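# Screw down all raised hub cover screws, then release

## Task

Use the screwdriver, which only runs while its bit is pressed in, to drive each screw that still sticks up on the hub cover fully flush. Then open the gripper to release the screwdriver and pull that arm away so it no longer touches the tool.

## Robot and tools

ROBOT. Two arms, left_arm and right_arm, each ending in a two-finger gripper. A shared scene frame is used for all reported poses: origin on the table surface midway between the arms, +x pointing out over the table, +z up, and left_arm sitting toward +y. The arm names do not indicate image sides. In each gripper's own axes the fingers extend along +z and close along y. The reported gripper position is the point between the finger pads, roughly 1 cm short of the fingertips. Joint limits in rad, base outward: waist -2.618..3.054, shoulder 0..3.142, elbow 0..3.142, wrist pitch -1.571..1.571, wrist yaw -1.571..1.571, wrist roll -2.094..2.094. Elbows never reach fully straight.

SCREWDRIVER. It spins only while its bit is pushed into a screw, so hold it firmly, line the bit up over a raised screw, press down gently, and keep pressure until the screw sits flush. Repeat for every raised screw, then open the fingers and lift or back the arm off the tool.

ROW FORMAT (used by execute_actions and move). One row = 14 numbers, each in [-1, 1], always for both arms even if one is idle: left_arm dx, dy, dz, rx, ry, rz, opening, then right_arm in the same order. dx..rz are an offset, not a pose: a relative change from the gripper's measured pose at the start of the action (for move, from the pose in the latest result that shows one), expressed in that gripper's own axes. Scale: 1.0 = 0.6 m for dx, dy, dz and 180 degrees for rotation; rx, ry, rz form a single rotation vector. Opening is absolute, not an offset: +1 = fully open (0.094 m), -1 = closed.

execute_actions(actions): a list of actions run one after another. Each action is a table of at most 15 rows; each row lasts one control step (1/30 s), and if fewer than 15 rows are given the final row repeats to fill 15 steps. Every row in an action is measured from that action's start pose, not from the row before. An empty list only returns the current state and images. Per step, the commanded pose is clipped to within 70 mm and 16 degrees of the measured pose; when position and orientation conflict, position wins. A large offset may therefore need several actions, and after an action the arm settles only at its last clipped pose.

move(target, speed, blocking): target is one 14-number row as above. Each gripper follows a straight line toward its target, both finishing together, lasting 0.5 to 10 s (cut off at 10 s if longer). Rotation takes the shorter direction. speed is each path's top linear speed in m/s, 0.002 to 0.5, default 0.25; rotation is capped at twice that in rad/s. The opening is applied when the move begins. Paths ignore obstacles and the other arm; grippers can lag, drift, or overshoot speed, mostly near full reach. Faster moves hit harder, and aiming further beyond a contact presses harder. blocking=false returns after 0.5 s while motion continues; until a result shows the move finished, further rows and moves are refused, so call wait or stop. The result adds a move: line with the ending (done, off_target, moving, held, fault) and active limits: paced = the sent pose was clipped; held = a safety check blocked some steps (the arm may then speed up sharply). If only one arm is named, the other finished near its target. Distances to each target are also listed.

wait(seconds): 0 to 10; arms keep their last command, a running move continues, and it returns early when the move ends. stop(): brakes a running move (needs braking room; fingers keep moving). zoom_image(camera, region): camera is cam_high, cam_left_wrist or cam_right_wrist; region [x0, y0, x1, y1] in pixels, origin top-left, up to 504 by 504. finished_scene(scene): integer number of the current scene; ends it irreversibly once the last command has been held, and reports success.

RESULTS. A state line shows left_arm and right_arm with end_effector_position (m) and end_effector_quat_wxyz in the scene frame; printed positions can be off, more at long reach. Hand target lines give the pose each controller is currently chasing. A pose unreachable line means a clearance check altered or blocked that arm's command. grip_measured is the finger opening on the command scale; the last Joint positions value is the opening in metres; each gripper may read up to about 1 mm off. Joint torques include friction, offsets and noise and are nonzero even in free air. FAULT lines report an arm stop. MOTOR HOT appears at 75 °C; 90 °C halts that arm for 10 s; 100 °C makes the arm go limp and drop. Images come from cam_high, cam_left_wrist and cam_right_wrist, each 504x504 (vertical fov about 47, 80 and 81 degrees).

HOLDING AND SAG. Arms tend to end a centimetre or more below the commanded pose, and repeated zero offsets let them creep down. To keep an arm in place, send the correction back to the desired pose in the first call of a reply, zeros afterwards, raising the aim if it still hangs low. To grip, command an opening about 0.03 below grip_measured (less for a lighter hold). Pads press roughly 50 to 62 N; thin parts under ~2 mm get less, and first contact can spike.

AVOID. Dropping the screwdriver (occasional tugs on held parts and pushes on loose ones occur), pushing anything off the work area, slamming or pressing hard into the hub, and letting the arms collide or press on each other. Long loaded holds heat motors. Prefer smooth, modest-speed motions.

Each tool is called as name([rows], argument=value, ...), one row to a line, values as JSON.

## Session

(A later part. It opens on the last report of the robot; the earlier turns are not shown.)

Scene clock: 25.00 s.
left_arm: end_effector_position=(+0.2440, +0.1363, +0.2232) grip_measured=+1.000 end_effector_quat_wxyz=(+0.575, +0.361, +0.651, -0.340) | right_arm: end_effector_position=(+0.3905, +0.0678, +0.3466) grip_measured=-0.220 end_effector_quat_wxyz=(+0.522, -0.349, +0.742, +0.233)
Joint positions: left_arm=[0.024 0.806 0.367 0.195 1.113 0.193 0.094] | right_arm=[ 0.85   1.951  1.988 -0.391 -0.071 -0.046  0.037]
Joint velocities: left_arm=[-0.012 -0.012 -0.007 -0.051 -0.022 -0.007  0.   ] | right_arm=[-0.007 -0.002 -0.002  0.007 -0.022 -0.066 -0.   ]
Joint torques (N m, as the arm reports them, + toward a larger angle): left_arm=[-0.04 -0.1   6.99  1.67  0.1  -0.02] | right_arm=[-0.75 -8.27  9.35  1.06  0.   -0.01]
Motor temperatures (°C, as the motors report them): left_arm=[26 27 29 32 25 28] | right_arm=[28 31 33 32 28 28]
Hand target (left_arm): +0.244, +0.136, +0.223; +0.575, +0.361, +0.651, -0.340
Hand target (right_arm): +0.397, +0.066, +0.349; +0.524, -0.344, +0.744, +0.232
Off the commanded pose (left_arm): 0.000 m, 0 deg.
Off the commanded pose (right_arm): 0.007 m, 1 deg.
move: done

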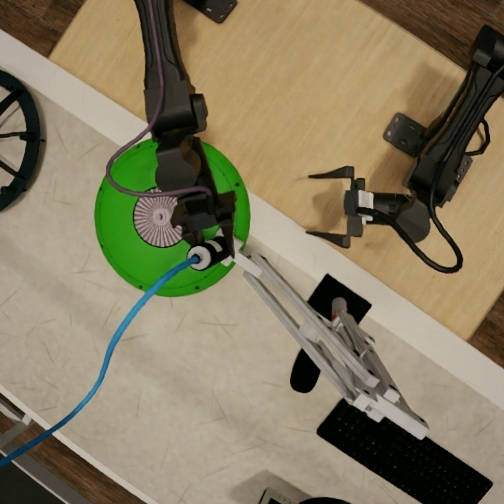

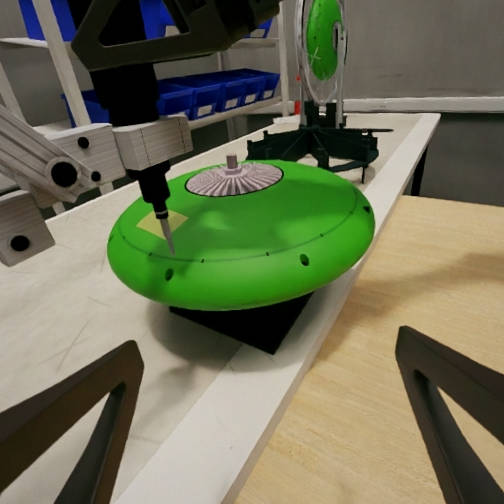

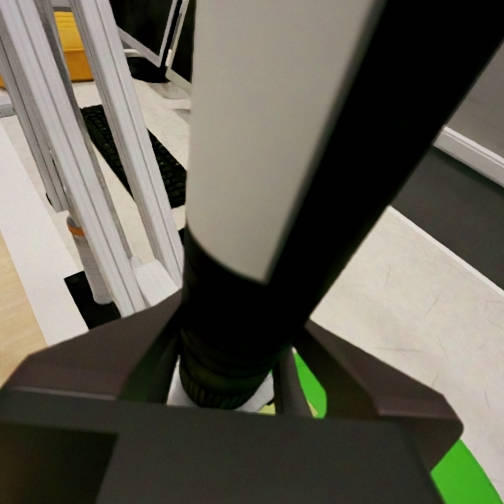

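move(target=[0,0,0,0,0,0,1, 0.009,-0.004,0.027,-0.008,0,-0.003,-0.25], speed=0.05)

zoom_image(camera="cam_left_wrist", region=[90, 160, 270, 300])

Scene clock: 26.30 s.
left_arm: end_effector_position=(+0.2440, +0.1363, +0.2232) grip_measured=+1.000 end_effector_quat_wxyz=(+0.575, +0.361, +0.651, -0.340) | right_arm: end_effector_position=(+0.3951, +0.0785, +0.3382) grip_measured=-0.220 end_effector_quat_wxyz=(+0.524, -0.358, +0.734, +0.242)
Joint positions: left_arm=[0.024 0.806 0.367 0.195 1.113 0.193 0.094] | right_arm=[ 0.85   1.984  1.988 -0.346 -0.096 -0.056  0.037]
Joint velocities: left_arm=[-0.017 -0.002  0.012 -0.007 -0.022 -0.022  0.   ] | right_arm=[-0.002 -0.012 -0.012  0.051  0.007 -0.051 -0.   ]
Joint torques (N m, as the arm reports them, + toward a larger angle): left_arm=[-0.06 -0.11  6.99  1.67  0.1  -0.01] | right_arm=[-1.08 -8.49  8.77  1.02 -0.15 -0.1 ]
Motor temperatures (°C, as the motors report them): left_arm=[26 27 29 32 25 28] | right_arm=[28 31 33 32 28 27]
Hand target (left_arm): +0.244, +0.136, +0.223; +0.575, +0.361, +0.651, -0.340
Hand target (right_arm): +0.401, +0.076, +0.336; +0.519, -0.359, +0.737, +0.240
Off the commanded pose (left_arm): 0.000 m, 0 deg.
Off the commanded pose (right_arm): 0.007 m, 1 deg.
move: done

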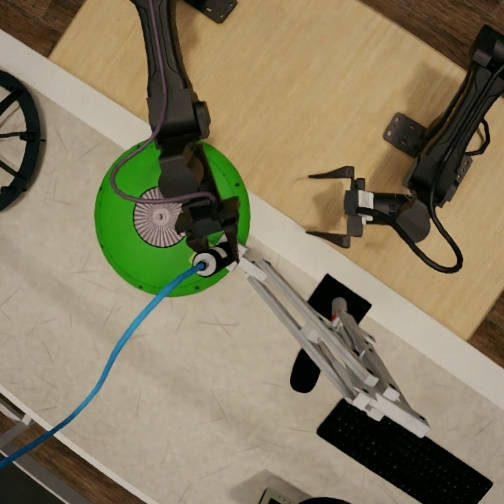

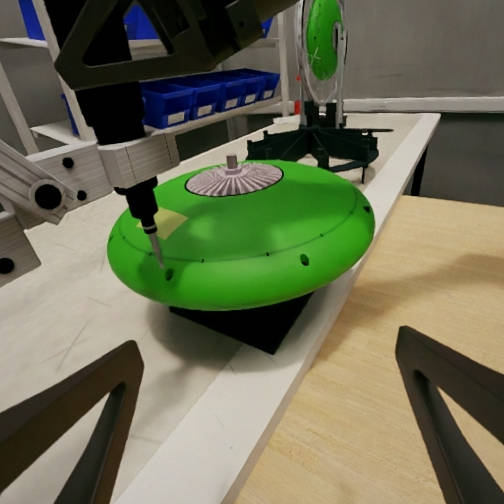

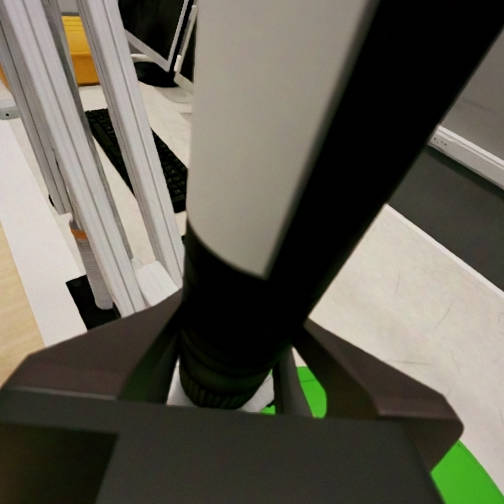

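Region (90, 160, 270, 300) of cam_left_wrist's 504x504 image, scaled by 2.800, with more detail than that image has.

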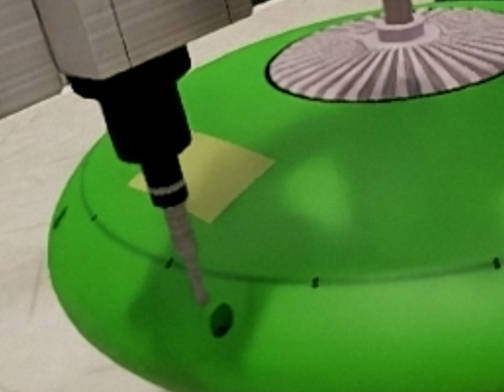

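move(target=[-0.005,-0.12,0.03,-0.19,0,-0.02,1, 0,0,0,0,0,0,-0.25], speed=0.3)

Scene clock: 28.63 s.
left_arm: end_effector_position=(+0.1930, +0.0841, +0.2150) grip_measured=+1.000 end_effector_quat_wxyz=(+0.650, +0.175, +0.728, -0.134) | right_arm: end_effector_position=(+0.3951, +0.0785, +0.3385) grip_measured=-0.220 end_effector_quat_wxyz=(+0.524, -0.358, +0.734, +0.242)
Joint positions: left_arm=[-1.381  0.578  0.285  0.105 -0.872 -0.112  0.094] | right_arm=[ 0.85   1.984  1.988 -0.345 -0.096 -0.056  0.037]
Joint velocities: left_arm=[-0.007 -0.007  0.002  0.007 -0.037  0.037  0.   ] | right_arm=[-0.027 -0.007  0.017  0.022 -0.037 -0.051  0.001]
Joint torques (N m, as the arm reports them, + toward a larger angle): left_arm=[-0.63  2.35  8.91  1.86 -0.23 -0.12] | right_arm=[-0.03 -9.55  6.88  1.19  0.01 -0.04]
Motor temperatures (°C, as the motors report them): left_arm=[26 27 29 33 25 28] | right_arm=[28 32 34 33 28 27]
Hand target (left_arm): +0.193, +0.082, +0.222; +0.652, +0.167, +0.726, -0.139
Hand target (right_arm): +0.395, +0.079, +0.338; +0.524, -0.358, +0.734, +0.242
Off the commanded pose (left_arm): 0.011 m, 3 deg.
Off the commanded pose (right_arm): 0.000 m, 0 deg.
move: off_target (left_arm); limits=paced

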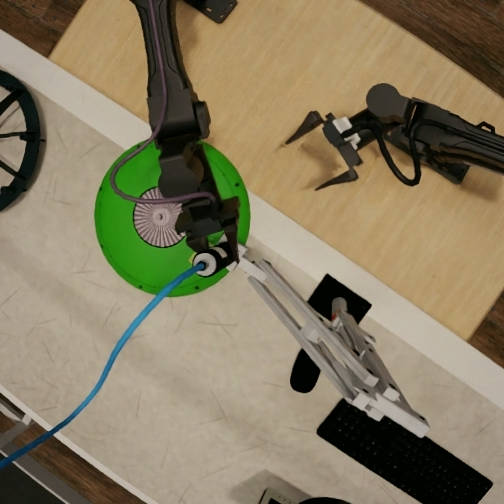

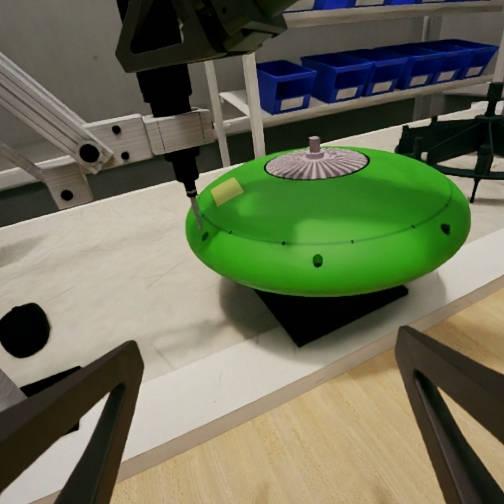

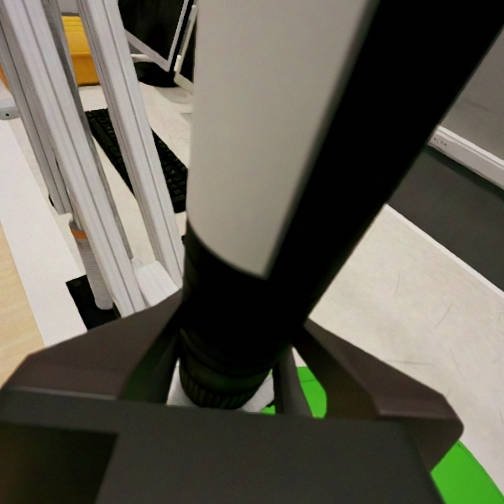

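zoom_image(camera="cam_left_wrist", region=[160, 180, 250, 260])

Region (160, 180, 250, 260) of cam_left_wrist's 504x504 image, scaled by 5.600, with more detail than that image has.

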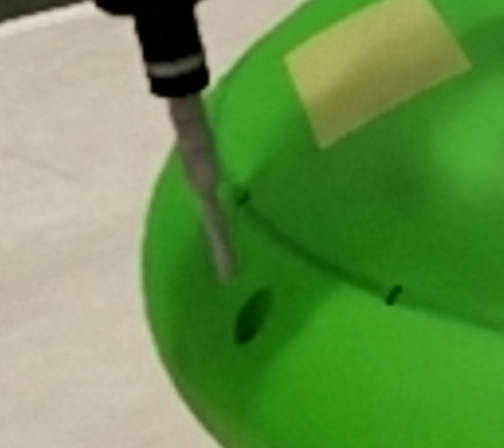

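zoom_image(camera="cam_left_wrist", region=[290, 150, 480, 290])

Region (290, 150, 480, 290) of cam_left_wrist's 504x504 image, scaled by 2.653, with more detail than that image has; it fills the top 371 rows of this view, and the rest is white.

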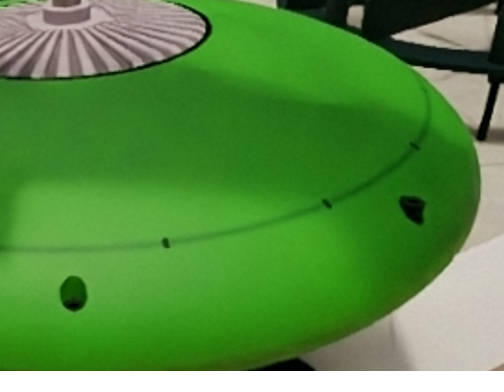

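move(target=[0,0,0,0,0,0,1, 0.01,0.003,-0.005,0,0,0,-0.25], speed=0.03)

zoom_image(camera="cam_left_wrist", region=[160, 180, 250, 260])

Scene clock: 30.10 s.
left_arm: end_effector_position=(+0.1932, +0.0844, +0.2152) grip_measured=+1.000 end_effector_quat_wxyz=(+0.650, +0.174, +0.728, -0.134) | right_arm: end_effector_position=(+0.3963, +0.0808, +0.3286) grip_measured=-0.220 end_effector_quat_wxyz=(+0.525, -0.359, +0.733, +0.243)
Joint positions: left_arm=[-1.381  0.579  0.285  0.106 -0.875 -0.112  0.094] | right_arm=[ 0.85   1.984  1.946 -0.301 -0.101 -0.056  0.037]
Joint velocities: left_arm=[-0.007 -0.002 -0.002 -0.022  0.051 -0.022  0.   ] | right_arm=[-0.007 -0.012  0.002 -0.051 -0.022 -0.007  0.   ]
Joint torques (N m, as the arm reports them, + toward a larger angle): left_arm=[-0.05  1.08  7.17  1.8  -0.05 -0.01] | right_arm=[  0.18 -11.26   5.8    1.08   0.08  -0.02]
Motor temperatures (°C, as the motors report them): left_arm=[26 27 29 33 25 28] | right_arm=[28 32 33 33 28 27]
Hand target (left_arm): +0.193, +0.084, +0.215; +0.650, +0.175, +0.728, -0.134
Hand target (right_arm): +0.391, +0.076, +0.334; +0.524, -0.358, +0.734, +0.242
Off the commanded pose (left_arm): 0.000 m, 0 deg.
Off the commanded pose (right_arm): 0.009 m, 0 deg.
move: done

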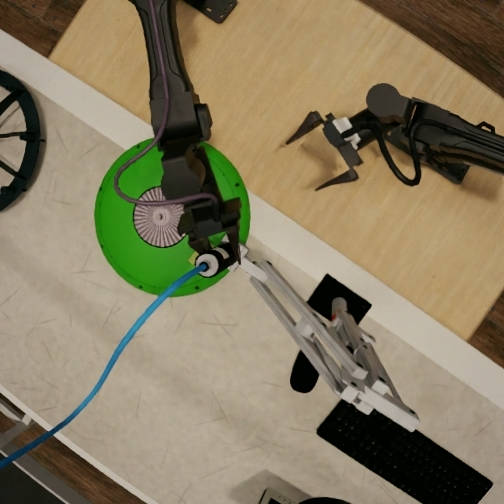

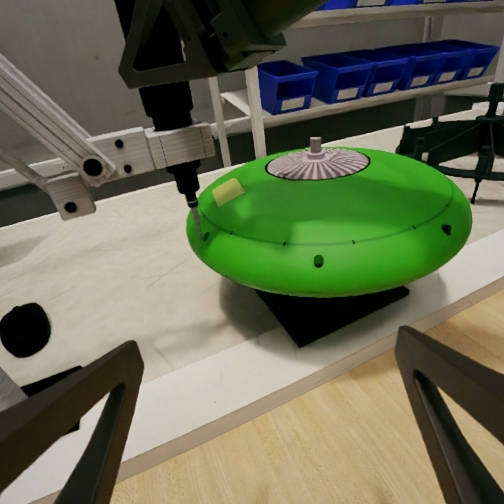

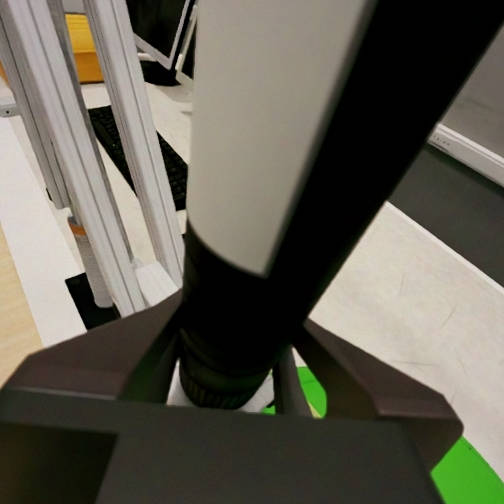

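Region (160, 180, 250, 260) of cam_left_wrist's 504x504 image, scaled by 5.600, with more detail than that image has.

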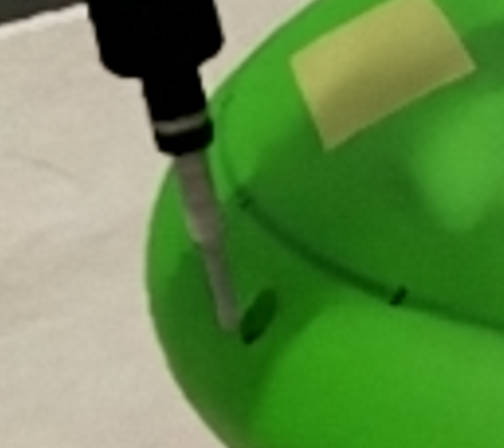

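move(target=[0,0,0,0,0,0,1, -0.07,0,-0.024,0,0,0,-0.25], speed=0.15)

move(target=[-0.01,0,0,0.12,0,0.014,1, 0.125,-0.028,-0.34,0.094,0,0.033,-0.25], speed=0.2)

Scene clock: 31.70 s.
left_arm: end_effector_position=(+0.1932, +0.0844, +0.2152) grip_measured=+1.000 end_effector_quat_wxyz=(+0.650, +0.174, +0.728, -0.134) | right_arm: end_effector_position=(+0.3961, +0.0805, +0.3581) grip_measured=-0.221 end_effector_quat_wxyz=(+0.513, -0.364, +0.741, +0.237)
Joint positions: left_arm=[-1.381  0.579  0.285  0.106 -0.875 -0.112  0.094] | right_arm=[ 0.85   2.052  2.2   -0.52  -0.1   -0.062  0.037]
Joint velocities: left_arm=[ 0.002  0.022 -0.017 -0.007 -0.037 -0.11   0.   ] | right_arm=[-0.027 -0.002 -0.002 -0.037 -0.007  0.051  0.   ]
Joint torques (N m, as the arm reports them, + toward a larger angle): left_arm=[-0.05  1.07  7.18  1.81 -0.07 -0.02] | right_arm=[ 0.05 -9.69  9.18  1.22 -0.01  0.02]
Motor temperatures (°C, as the motors report them): left_arm=[26 27 29 33 25 28] | right_arm=[28 33 34 33 28 27]
Hand target (left_arm): +0.193, +0.084, +0.215; +0.650, +0.174, +0.728, -0.134
Hand target (right_arm): +0.396, +0.081, +0.373; +0.525, -0.359, +0.732, +0.244
Off the commanded pose (left_arm): 0.000 m, 0 deg.
Off the commanded pose (right_arm): 0.015 m, 2 deg.
move: off_target (right_arm)

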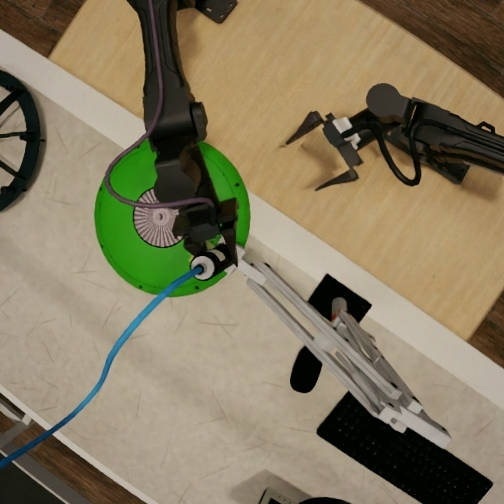

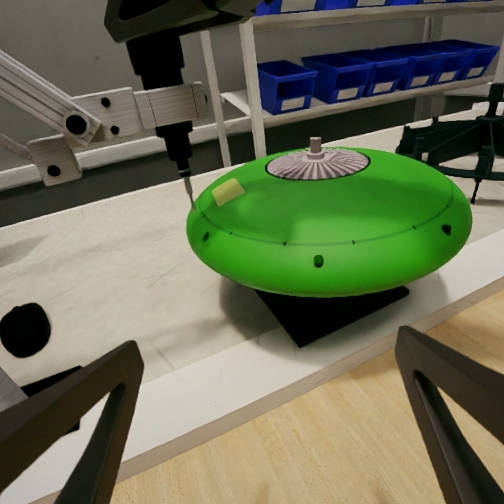

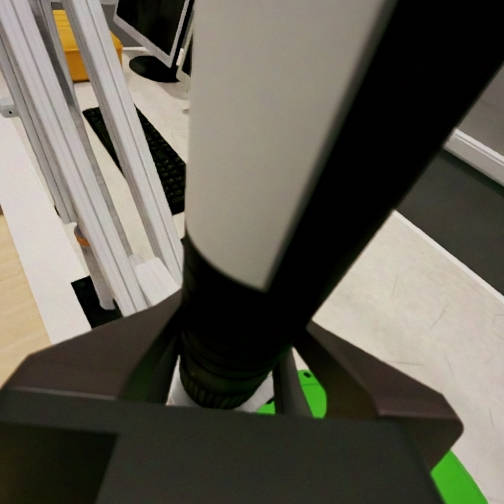

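Scene clock: 33.57 s.
left_arm: end_effector_position=(+0.1953, +0.0813, +0.2179) grip_measured=+1.000 end_effector_quat_wxyz=(+0.602, +0.302, +0.692, -0.259) | right_arm: end_effector_position=(+0.2755, -0.0918, +0.3642) grip_measured=-0.220 end_effector_quat_wxyz=(+0.541, -0.246, +0.788, +0.160)
Joint positions: left_arm=[-0.803  0.405  0.285 -0.022  0.075  0.016  0.094] | right_arm=[ 0.904  1.241  1.351 -0.491  0.23   0.077  0.037]
Joint velocities: left_arm=[-0.012  0.002 -0.007  0.037  0.007 -0.051  0.   ] | right_arm=[-0.012  0.002 -0.007  0.022 -0.066 -0.051 -0.   ]
Joint torques (N m, as the arm reports them, + toward a larger angle): left_arm=[0.79 0.14 7.63 1.86 0.13 0.1 ] | right_arm=[ 0.77 -4.76  5.98  1.07  0.34 -0.12]
Motor temperatures (°C, as the motors report them): left_arm=[26 27 29 33 25 28] | right_arm=[28 33 33 33 28 27]
Hand target (left_arm): +0.194, +0.084, +0.220; +0.604, +0.304, +0.690, -0.258
Hand target (right_arm): +0.271, -0.097, +0.366; +0.545, -0.246, +0.787, +0.152
Off the commanded pose (left_arm): 0.004 m, 1 deg.
Off the commanded pose (right_arm): 0.009 m, 1 deg.
move: done

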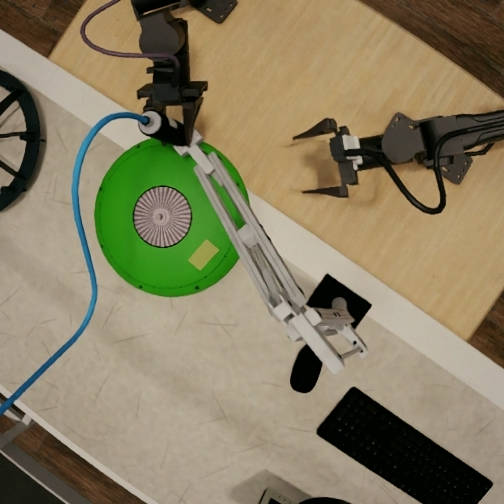

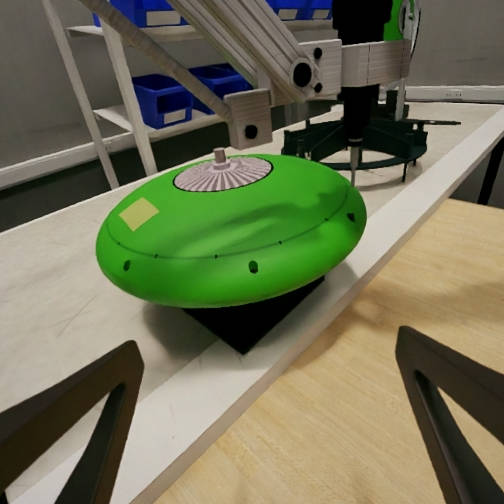

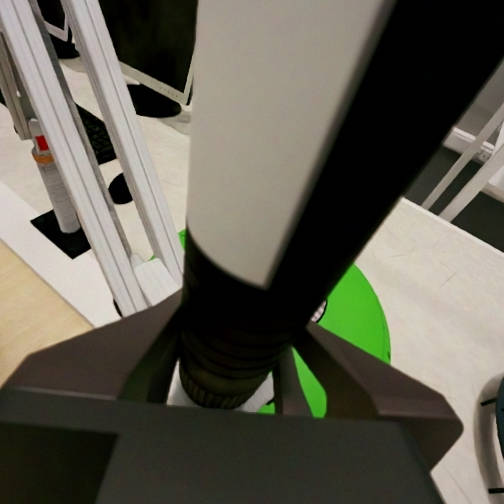

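Lower 2 cm.

move(target=[0,0,0,0,0,0,1, 0.028,0,0.011,0,-0.008,0,-0.25], speed=0.06)

zoom_image(camera="cam_left_wrist", region=[300, 150, 400, 240])

zoom_image(camera="cam_left_wrist", region=[95, 220, 275, 290])

zoom_image(camera="cam_high", region=[130, 100, 230, 180])

Scene clock: 34.70 s.
left_arm: end_effector_position=(+0.1949, +0.0810, +0.2179) grip_measured=+1.000 end_effector_quat_wxyz=(+0.602, +0.303, +0.692, -0.260) | right_arm: end_effector_position=(+0.2802, -0.0857, +0.3347) grip_measured=-0.220 end_effector_quat_wxyz=(+0.538, -0.247, +0.790, +0.160)
Joint positions: left_arm=[-0.803  0.405  0.285 -0.022  0.078  0.017  0.094] | right_arm=[ 0.904  1.241  1.237 -0.387  0.227  0.079  0.037]
Joint velocities: left_arm=[ 0.002 -0.012 -0.002 -0.022  0.007 -0.007  0.   ] | right_arm=[-0.022 -0.022 -0.007  0.037  0.022 -0.022 -0.001]
Joint torques (N m, as the arm reports them, + toward a larger angle): left_arm=[-0.04  1.7   7.3   2.09 -0.02 -0.01] | right_arm=[ 0.06 -5.88  6.28  1.23  0.15 -0.12]
Motor temperatures (°C, as the motors report them): left_arm=[26 27 29 33 25 28] | right_arm=[28 33 33 33 28 27]
Hand target (left_arm): +0.195, +0.081, +0.218; +0.602, +0.302, +0.692, -0.259
Hand target (right_arm): +0.276, -0.092, +0.346; +0.551, -0.243, +0.781, +0.163
Off the commanded pose (left_arm): 0.000 m, 0 deg.
Off the commanded pose (right_arm): 0.014 m, 2 deg.
move: off_target (right_arm)

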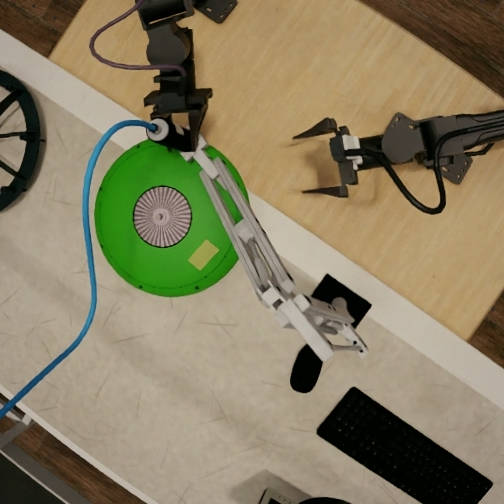

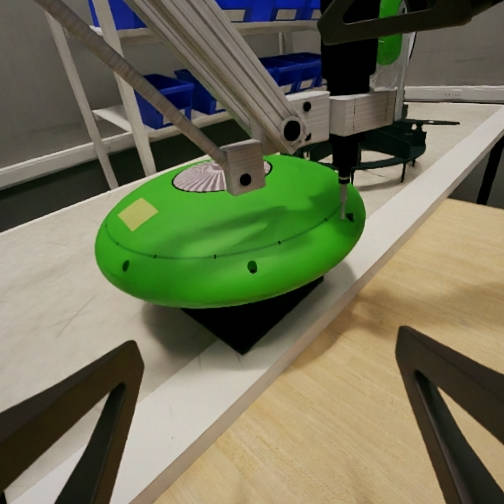

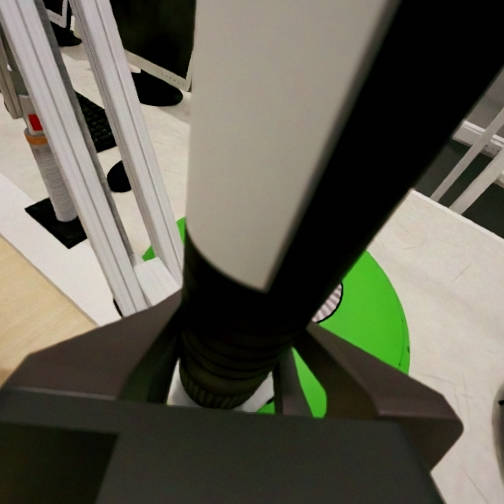

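Region (300, 150, 400, 240) of cam_left_wrist's 504x504 image, scaled by 5.040, with more detail than that image has; it fills the top 454 rows of this view, and the rest is white.

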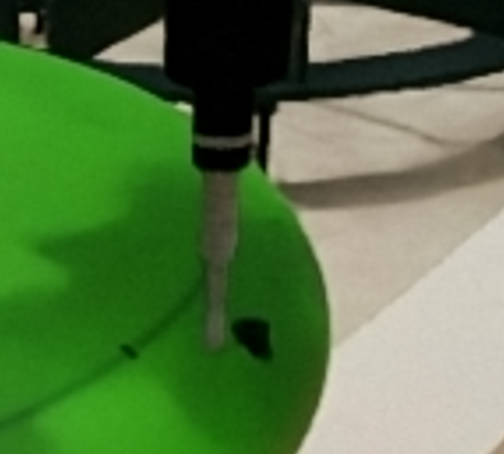

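Region (95, 220, 275, 290) of cam_left_wrist's 504x504 image, scaled by 2.800, with more detail than that image has.

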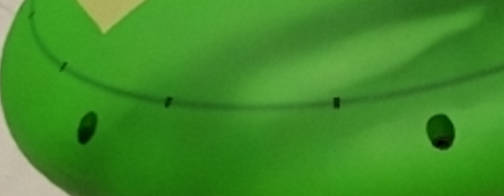

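Region (130, 100, 230, 180) of cam_high's 504x504 image, scaled by 5.040, with more detail than that image has; it fills the top 403 rows of this view, and the rest is white.

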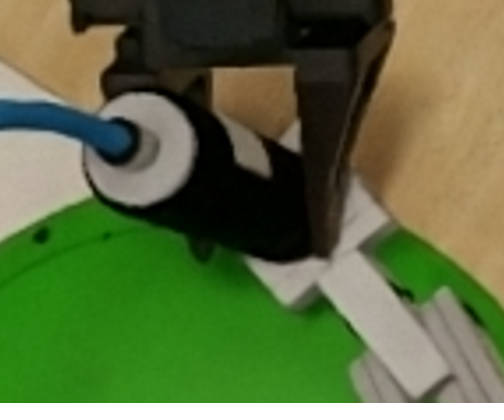

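move(target=[0,0,0,0,0,0,1, -0.025,-0.027,-0.035,0,-0.01,0,-0.25], speed=0.06)

zoom_image(camera="cam_left_wrist", region=[300, 150, 400, 240])

move(target=[-0.01,-0.13,0.05,-0.1,0,-0.014,1, 0,0,0,0,0,0,-0.25], speed=0.3)

Scene clock: 35.90 s.
left_arm: end_effector_position=(+0.1949, +0.0810, +0.2179) grip_measured=+1.000 end_effector_quat_wxyz=(+0.602, +0.303, +0.692, -0.260) | right_arm: end_effector_position=(+0.2802, -0.0972, +0.3406) grip_measured=-0.220 end_effector_quat_wxyz=(+0.539, -0.250, +0.788, +0.164)
Joint positions: left_arm=[-0.803  0.405  0.285 -0.022  0.078  0.017  0.094] | right_arm=[ 0.865  1.211  1.237 -0.408  0.182  0.06   0.037]
Joint velocities: left_arm=[ 0.002 -0.007 -0.007 -0.051 -0.051 -0.022  0.   ] | right_arm=[ 0.007 -0.012  0.007 -0.037  0.007  0.007 -0.001]
Joint torques (N m, as the arm reports them, + toward a larger angle): left_arm=[-0.04  1.69  7.32  2.09  0.   -0.02] | right_arm=[-0.9  -5.15  8.51  0.97  0.06 -0.12]
Motor temperatures (°C, as the motors report them): left_arm=[26 27 29 33 25 28] | right_arm=[28 32 33 33 28 27]
Hand target (left_arm): +0.195, +0.081, +0.218; +0.602, +0.303, +0.692, -0.260
Hand target (right_arm): +0.277, -0.107, +0.356; +0.550, -0.245, +0.781, +0.164
Off the commanded pose (left_arm): 0.000 m, 0 deg.
Off the commanded pose (right_arm): 0.019 m, 2 deg.
move: off_target (right_arm)

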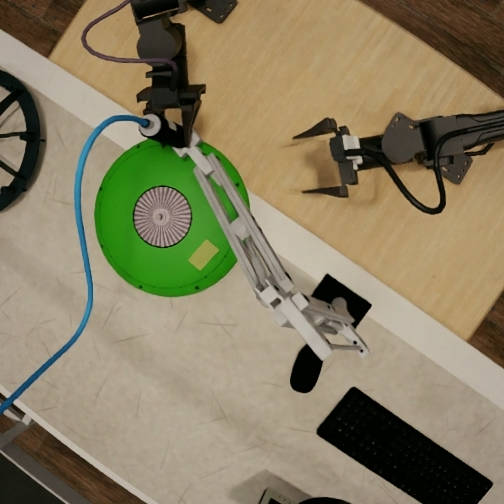

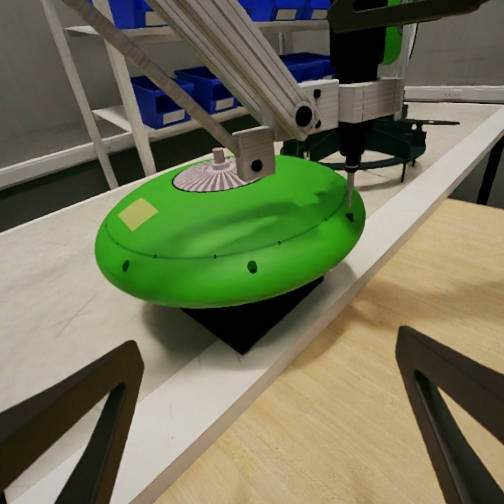

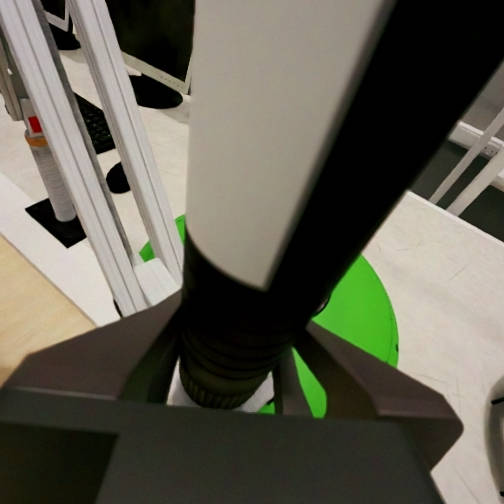

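Region (300, 150, 400, 240) of cam_left_wrist's 504x504 image, scaled by 5.040, with more detail than that image has; it fills the top 454 rows of this view, and the rest is white.

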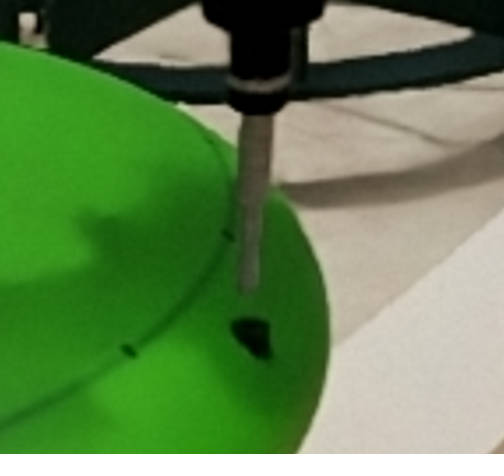

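Scene clock: 37.33 s.
left_arm: end_effector_position=(+0.1592, +0.0103, +0.2115) grip_measured=+1.000 end_effector_quat_wxyz=(+0.640, +0.206, +0.725, -0.151) | right_arm: end_effector_position=(+0.2802, -0.0972, +0.3406) grip_measured=-0.220 end_effector_quat_wxyz=(+0.539, -0.250, +0.788, +0.164)
Joint positions: left_arm=[-1.621  0.981  0.403  0.309 -1.036 -0.187  0.094] | right_arm=[ 0.865  1.211  1.237 -0.408  0.182  0.06   0.037]
Joint velocities: left_arm=[-0.007  0.017 -0.002 -0.022 -0.007  0.037  0.   ] | right_arm=[ 0.002 -0.027 -0.007  0.022 -0.081 -0.007 -0.001]
Joint torques (N m, as the arm reports them, + toward a larger angle): left_arm=[-0.39  0.07  9.25  1.75 -0.25 -0.09] | right_arm=[-0.04 -3.31  6.86  1.17  0.08 -0.05]
Motor temperatures (°C, as the motors report them): left_arm=[26 27 30 34 25 28] | right_arm=[28 32 33 33 28 27]
Hand target (left_arm): +0.159, +0.006, +0.220; +0.643, +0.195, +0.724, -0.156
Hand target (right_arm): +0.280, -0.097, +0.341; +0.539, -0.250, +0.788, +0.164
Off the commanded pose (left_arm): 0.009 m, 2 deg.
Off the commanded pose (right_arm): 0.000 m, 0 deg.
move: done; limits=paced

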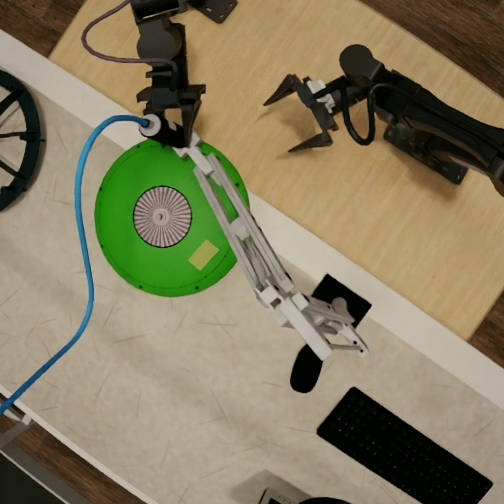

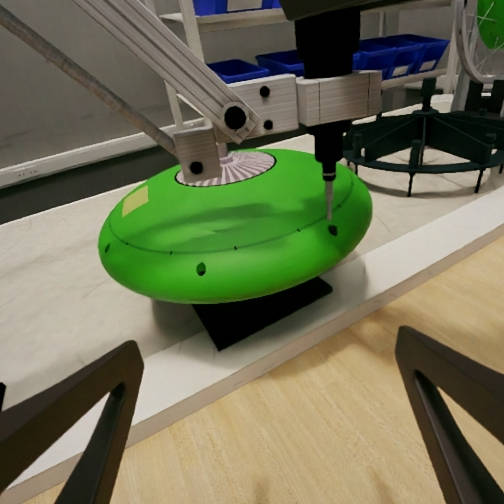

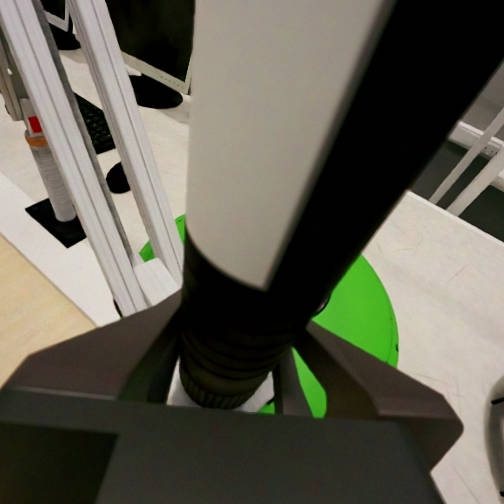

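zoom_image(camera="cam_left_wrist", region=[290, 165, 380, 250])

Region (290, 165, 380, 250) of cam_left_wrist's 504x504 image, scaled by 5.600, with more detail than that image has.

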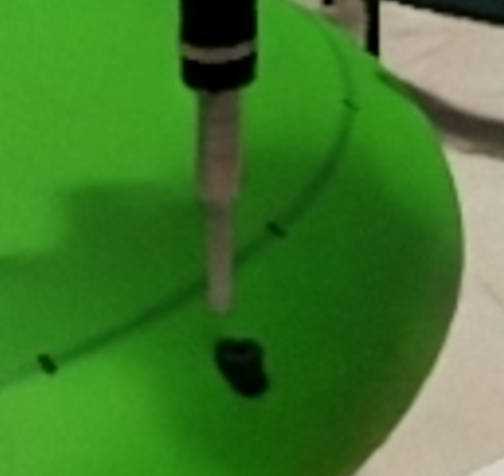

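move(target=[0,0,0,0,0,0,1, -0.018,-0.021,-0.027,0,-0.01,0,-0.25], speed=0.06)

zoom_image(camera="cam_left_wrist", region=[290, 165, 380, 250])

Scene clock: 38.67 s.
left_arm: end_effector_position=(+0.1594, +0.0106, +0.2119) grip_measured=+1.000 end_effector_quat_wxyz=(+0.640, +0.205, +0.725, -0.151) | right_arm: end_effector_position=(+0.2816, -0.1046, +0.3439) grip_measured=-0.220 end_effector_quat_wxyz=(+0.539, -0.253, +0.786, +0.166)
Joint positions: left_arm=[-1.621  0.981  0.403  0.311 -1.038 -0.187  0.094] | right_arm=[ 0.833  1.195  1.237 -0.417  0.146  0.044  0.037]
Joint velocities: left_arm=[ 0.012  0.002  0.002 -0.022  0.022  0.081  0.   ] | right_arm=[-0.032  0.002  0.012 -0.051  0.007 -0.022 -0.   ]
Joint torques (N m, as the arm reports them, + toward a larger angle): left_arm=[-0.04 -1.24  6.85  1.68 -0.09 -0.01] | right_arm=[-0.88 -5.28  7.31  1.08  0.05 -0.13]
Motor temperatures (°C, as the motors report them): left_arm=[26 27 30 34 25 28] | right_arm=[28 32 34 33 28 27]
Hand target (left_arm): +0.159, +0.010, +0.211; +0.640, +0.206, +0.725, -0.151
Hand target (right_arm): +0.278, -0.114, +0.357; +0.551, -0.247, +0.779, +0.167
Off the commanded pose (left_arm): 0.001 m, 0 deg.
Off the commanded pose (right_arm): 0.016 m, 2 deg.
move: off_target (right_arm)

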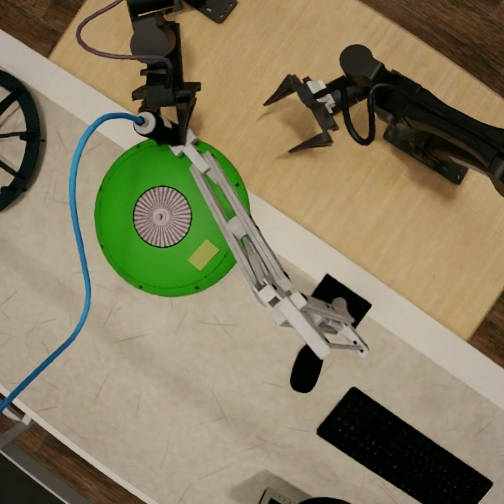

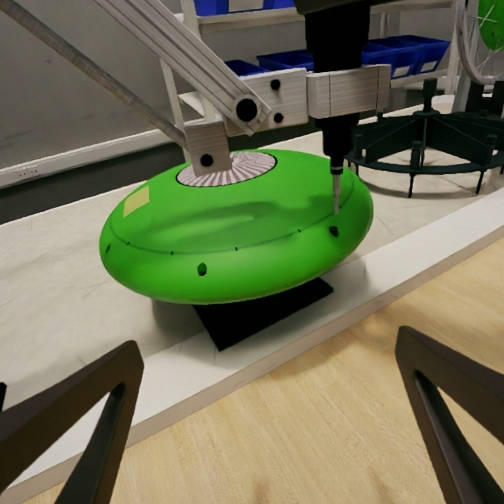

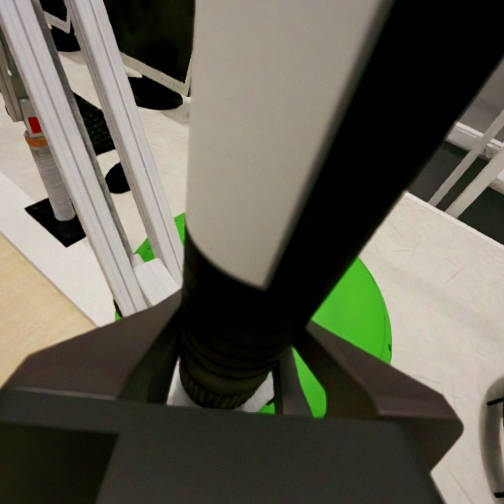

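Region (290, 165, 380, 250) of cam_left_wrist's 504x504 image, scaled by 5.600, with more detail than that image has.

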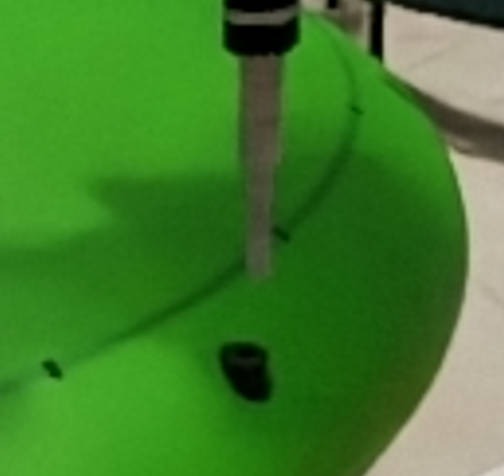

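Good. Descend.

move(target=[0,0,0,0,0,0,1, 0.017,0,0.007,0,-0.005,0,-0.25], speed=0.02)

zoom_image(camera="cam_left_wrist", region=[290, 165, 380, 250])

Scene clock: 39.63 s.
left_arm: end_effector_position=(+0.1594, +0.0106, +0.2119) grip_measured=+1.000 end_effector_quat_wxyz=(+0.640, +0.205, +0.725, -0.151) | right_arm: end_effector_position=(+0.2841, -0.1014, +0.3305) grip_measured=-0.220 end_effector_quat_wxyz=(+0.540, -0.254, +0.785, +0.167)
Joint positions: left_arm=[-1.621  0.981  0.403  0.311 -1.038 -0.187  0.094] | right_arm=[ 0.833  1.195  1.179 -0.356  0.143  0.043  0.037]
Joint velocities: left_arm=[-0.002  0.012 -0.007  0.037  0.007 -0.007  0.   ] | right_arm=[ 0.002 -0.007 -0.017  0.007 -0.037  0.022  0.   ]
Joint torques (N m, as the arm reports them, + toward a larger angle): left_arm=[-0.05 -1.24  6.85  1.7  -0.11 -0.01] | right_arm=[ 0.01 -4.5   6.    1.22  0.1  -0.05]
Motor temperatures (°C, as the motors report them): left_arm=[26 27 30 34 25 28] | right_arm=[28 32 33 34 28 27]
Hand target (left_arm): +0.159, +0.011, +0.212; +0.640, +0.205, +0.725, -0.151
Hand target (right_arm): +0.282, -0.105, +0.333; +0.546, -0.252, +0.782, +0.168
Off the commanded pose (left_arm): 0.000 m, 0 deg.
Off the commanded pose (right_arm): 0.005 m, 1 deg.
move: done

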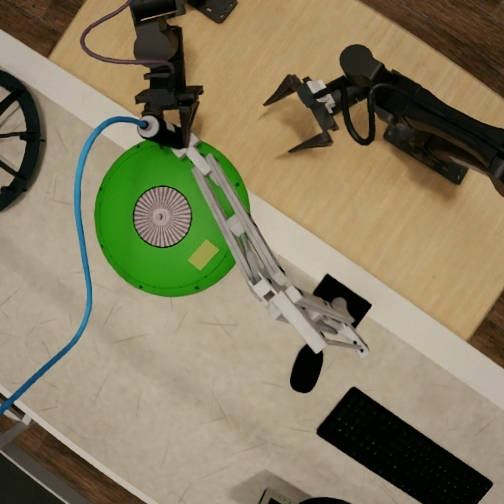

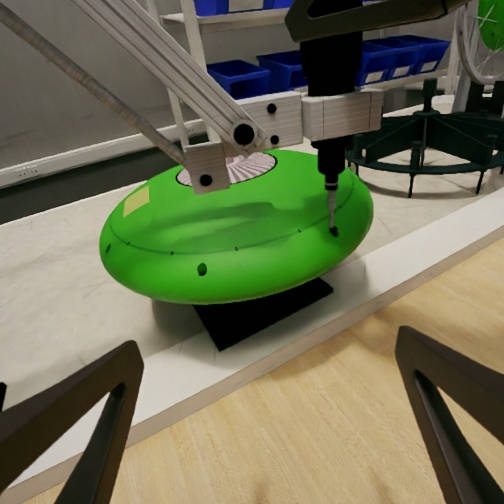

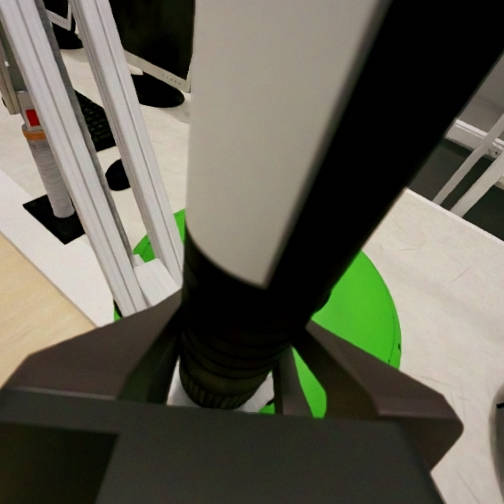

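Region (290, 165, 380, 250) of cam_left_wrist's 504x504 image, scaled by 5.600, with more detail than that image has.

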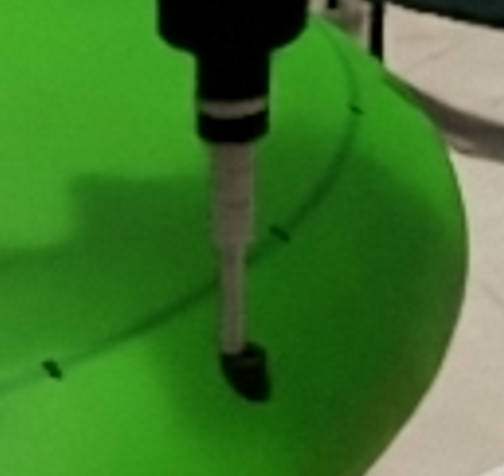

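move(target=[0,0,0,0,0,0,1, 0.023,-0.003,-0.005,0,0,0,-0.25], speed=0.02)

zoom_image(camera="cam_left_wrist", region=[290, 165, 380, 250])

Scene clock: 40.77 s.
left_arm: end_effector_position=(+0.1594, +0.0106, +0.2119) grip_measured=+1.000 end_effector_quat_wxyz=(+0.640, +0.205, +0.725, -0.151) | right_arm: end_effector_position=(+0.2838, -0.1008, +0.3289) grip_measured=-0.220 end_effector_quat_wxyz=(+0.552, -0.253, +0.776, +0.173)
Joint positions: left_arm=[-1.621  0.981  0.403  0.311 -1.038 -0.187  0.094] | right_arm=[ 0.833  1.179  1.134 -0.296  0.139  0.038  0.037]
Joint velocities: left_arm=[ 0.002 -0.017  0.007 -0.007 -0.007 -0.11   0.   ] | right_arm=[ 0.012 -0.002  0.007  0.007 -0.066  0.051 -0.   ]
Joint torques (N m, as the arm reports them, + toward a larger angle): left_arm=[-0.05 -1.25  6.84  1.7  -0.11 -0.01] | right_arm=[-0.21 -4.61  5.15  0.92  0.08  0.  ]
Motor temperatures (°C, as the motors report them): left_arm=[26 27 30 34 25 28] | right_arm=[28 31 33 34 28 27]
Hand target (left_arm): +0.159, +0.011, +0.212; +0.640, +0.205, +0.725, -0.151
Hand target (right_arm): +0.279, -0.107, +0.319; +0.541, -0.254, +0.784, +0.167
Off the commanded pose (left_arm): 0.000 m, 0 deg.
Off the commanded pose (right_arm): 0.013 m, 2 deg.
move: off_target (right_arm)

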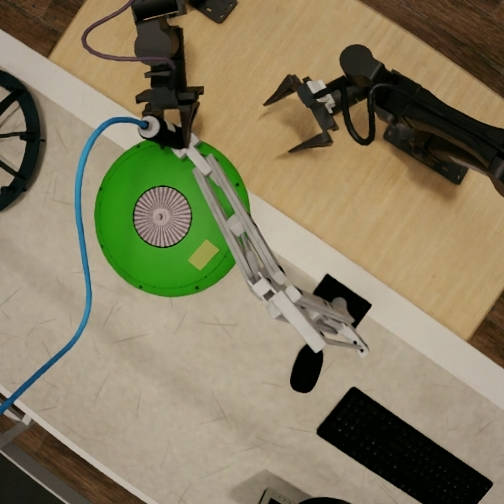

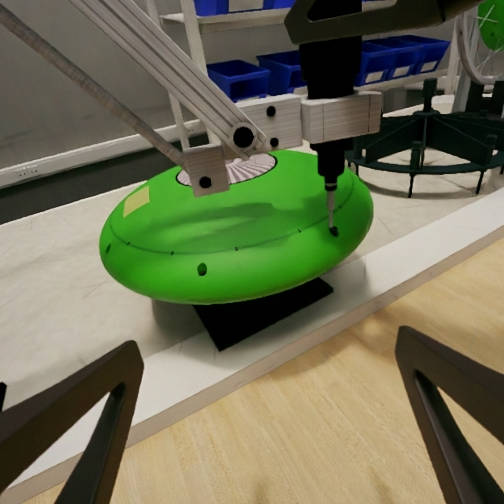

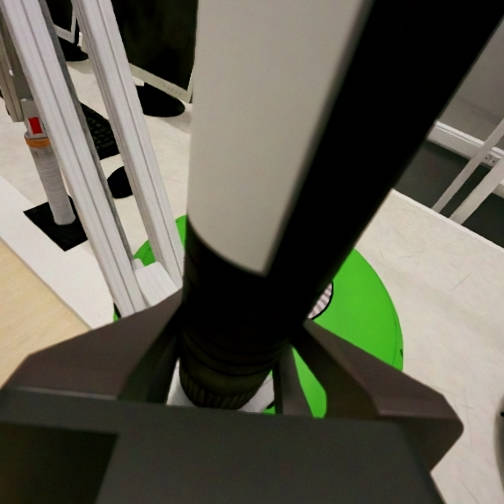

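Region (290, 165, 380, 250) of cam_left_wrist's 504x504 image, scaled by 5.600, with more detail than that image has.

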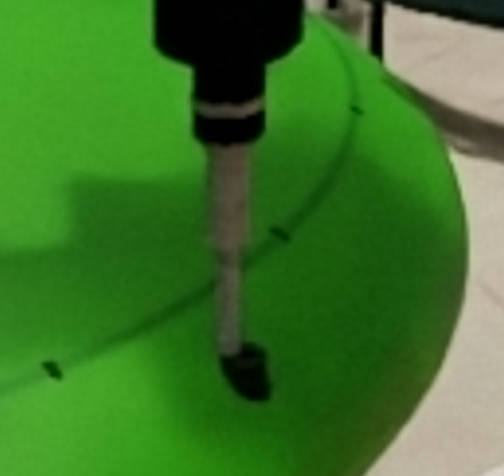

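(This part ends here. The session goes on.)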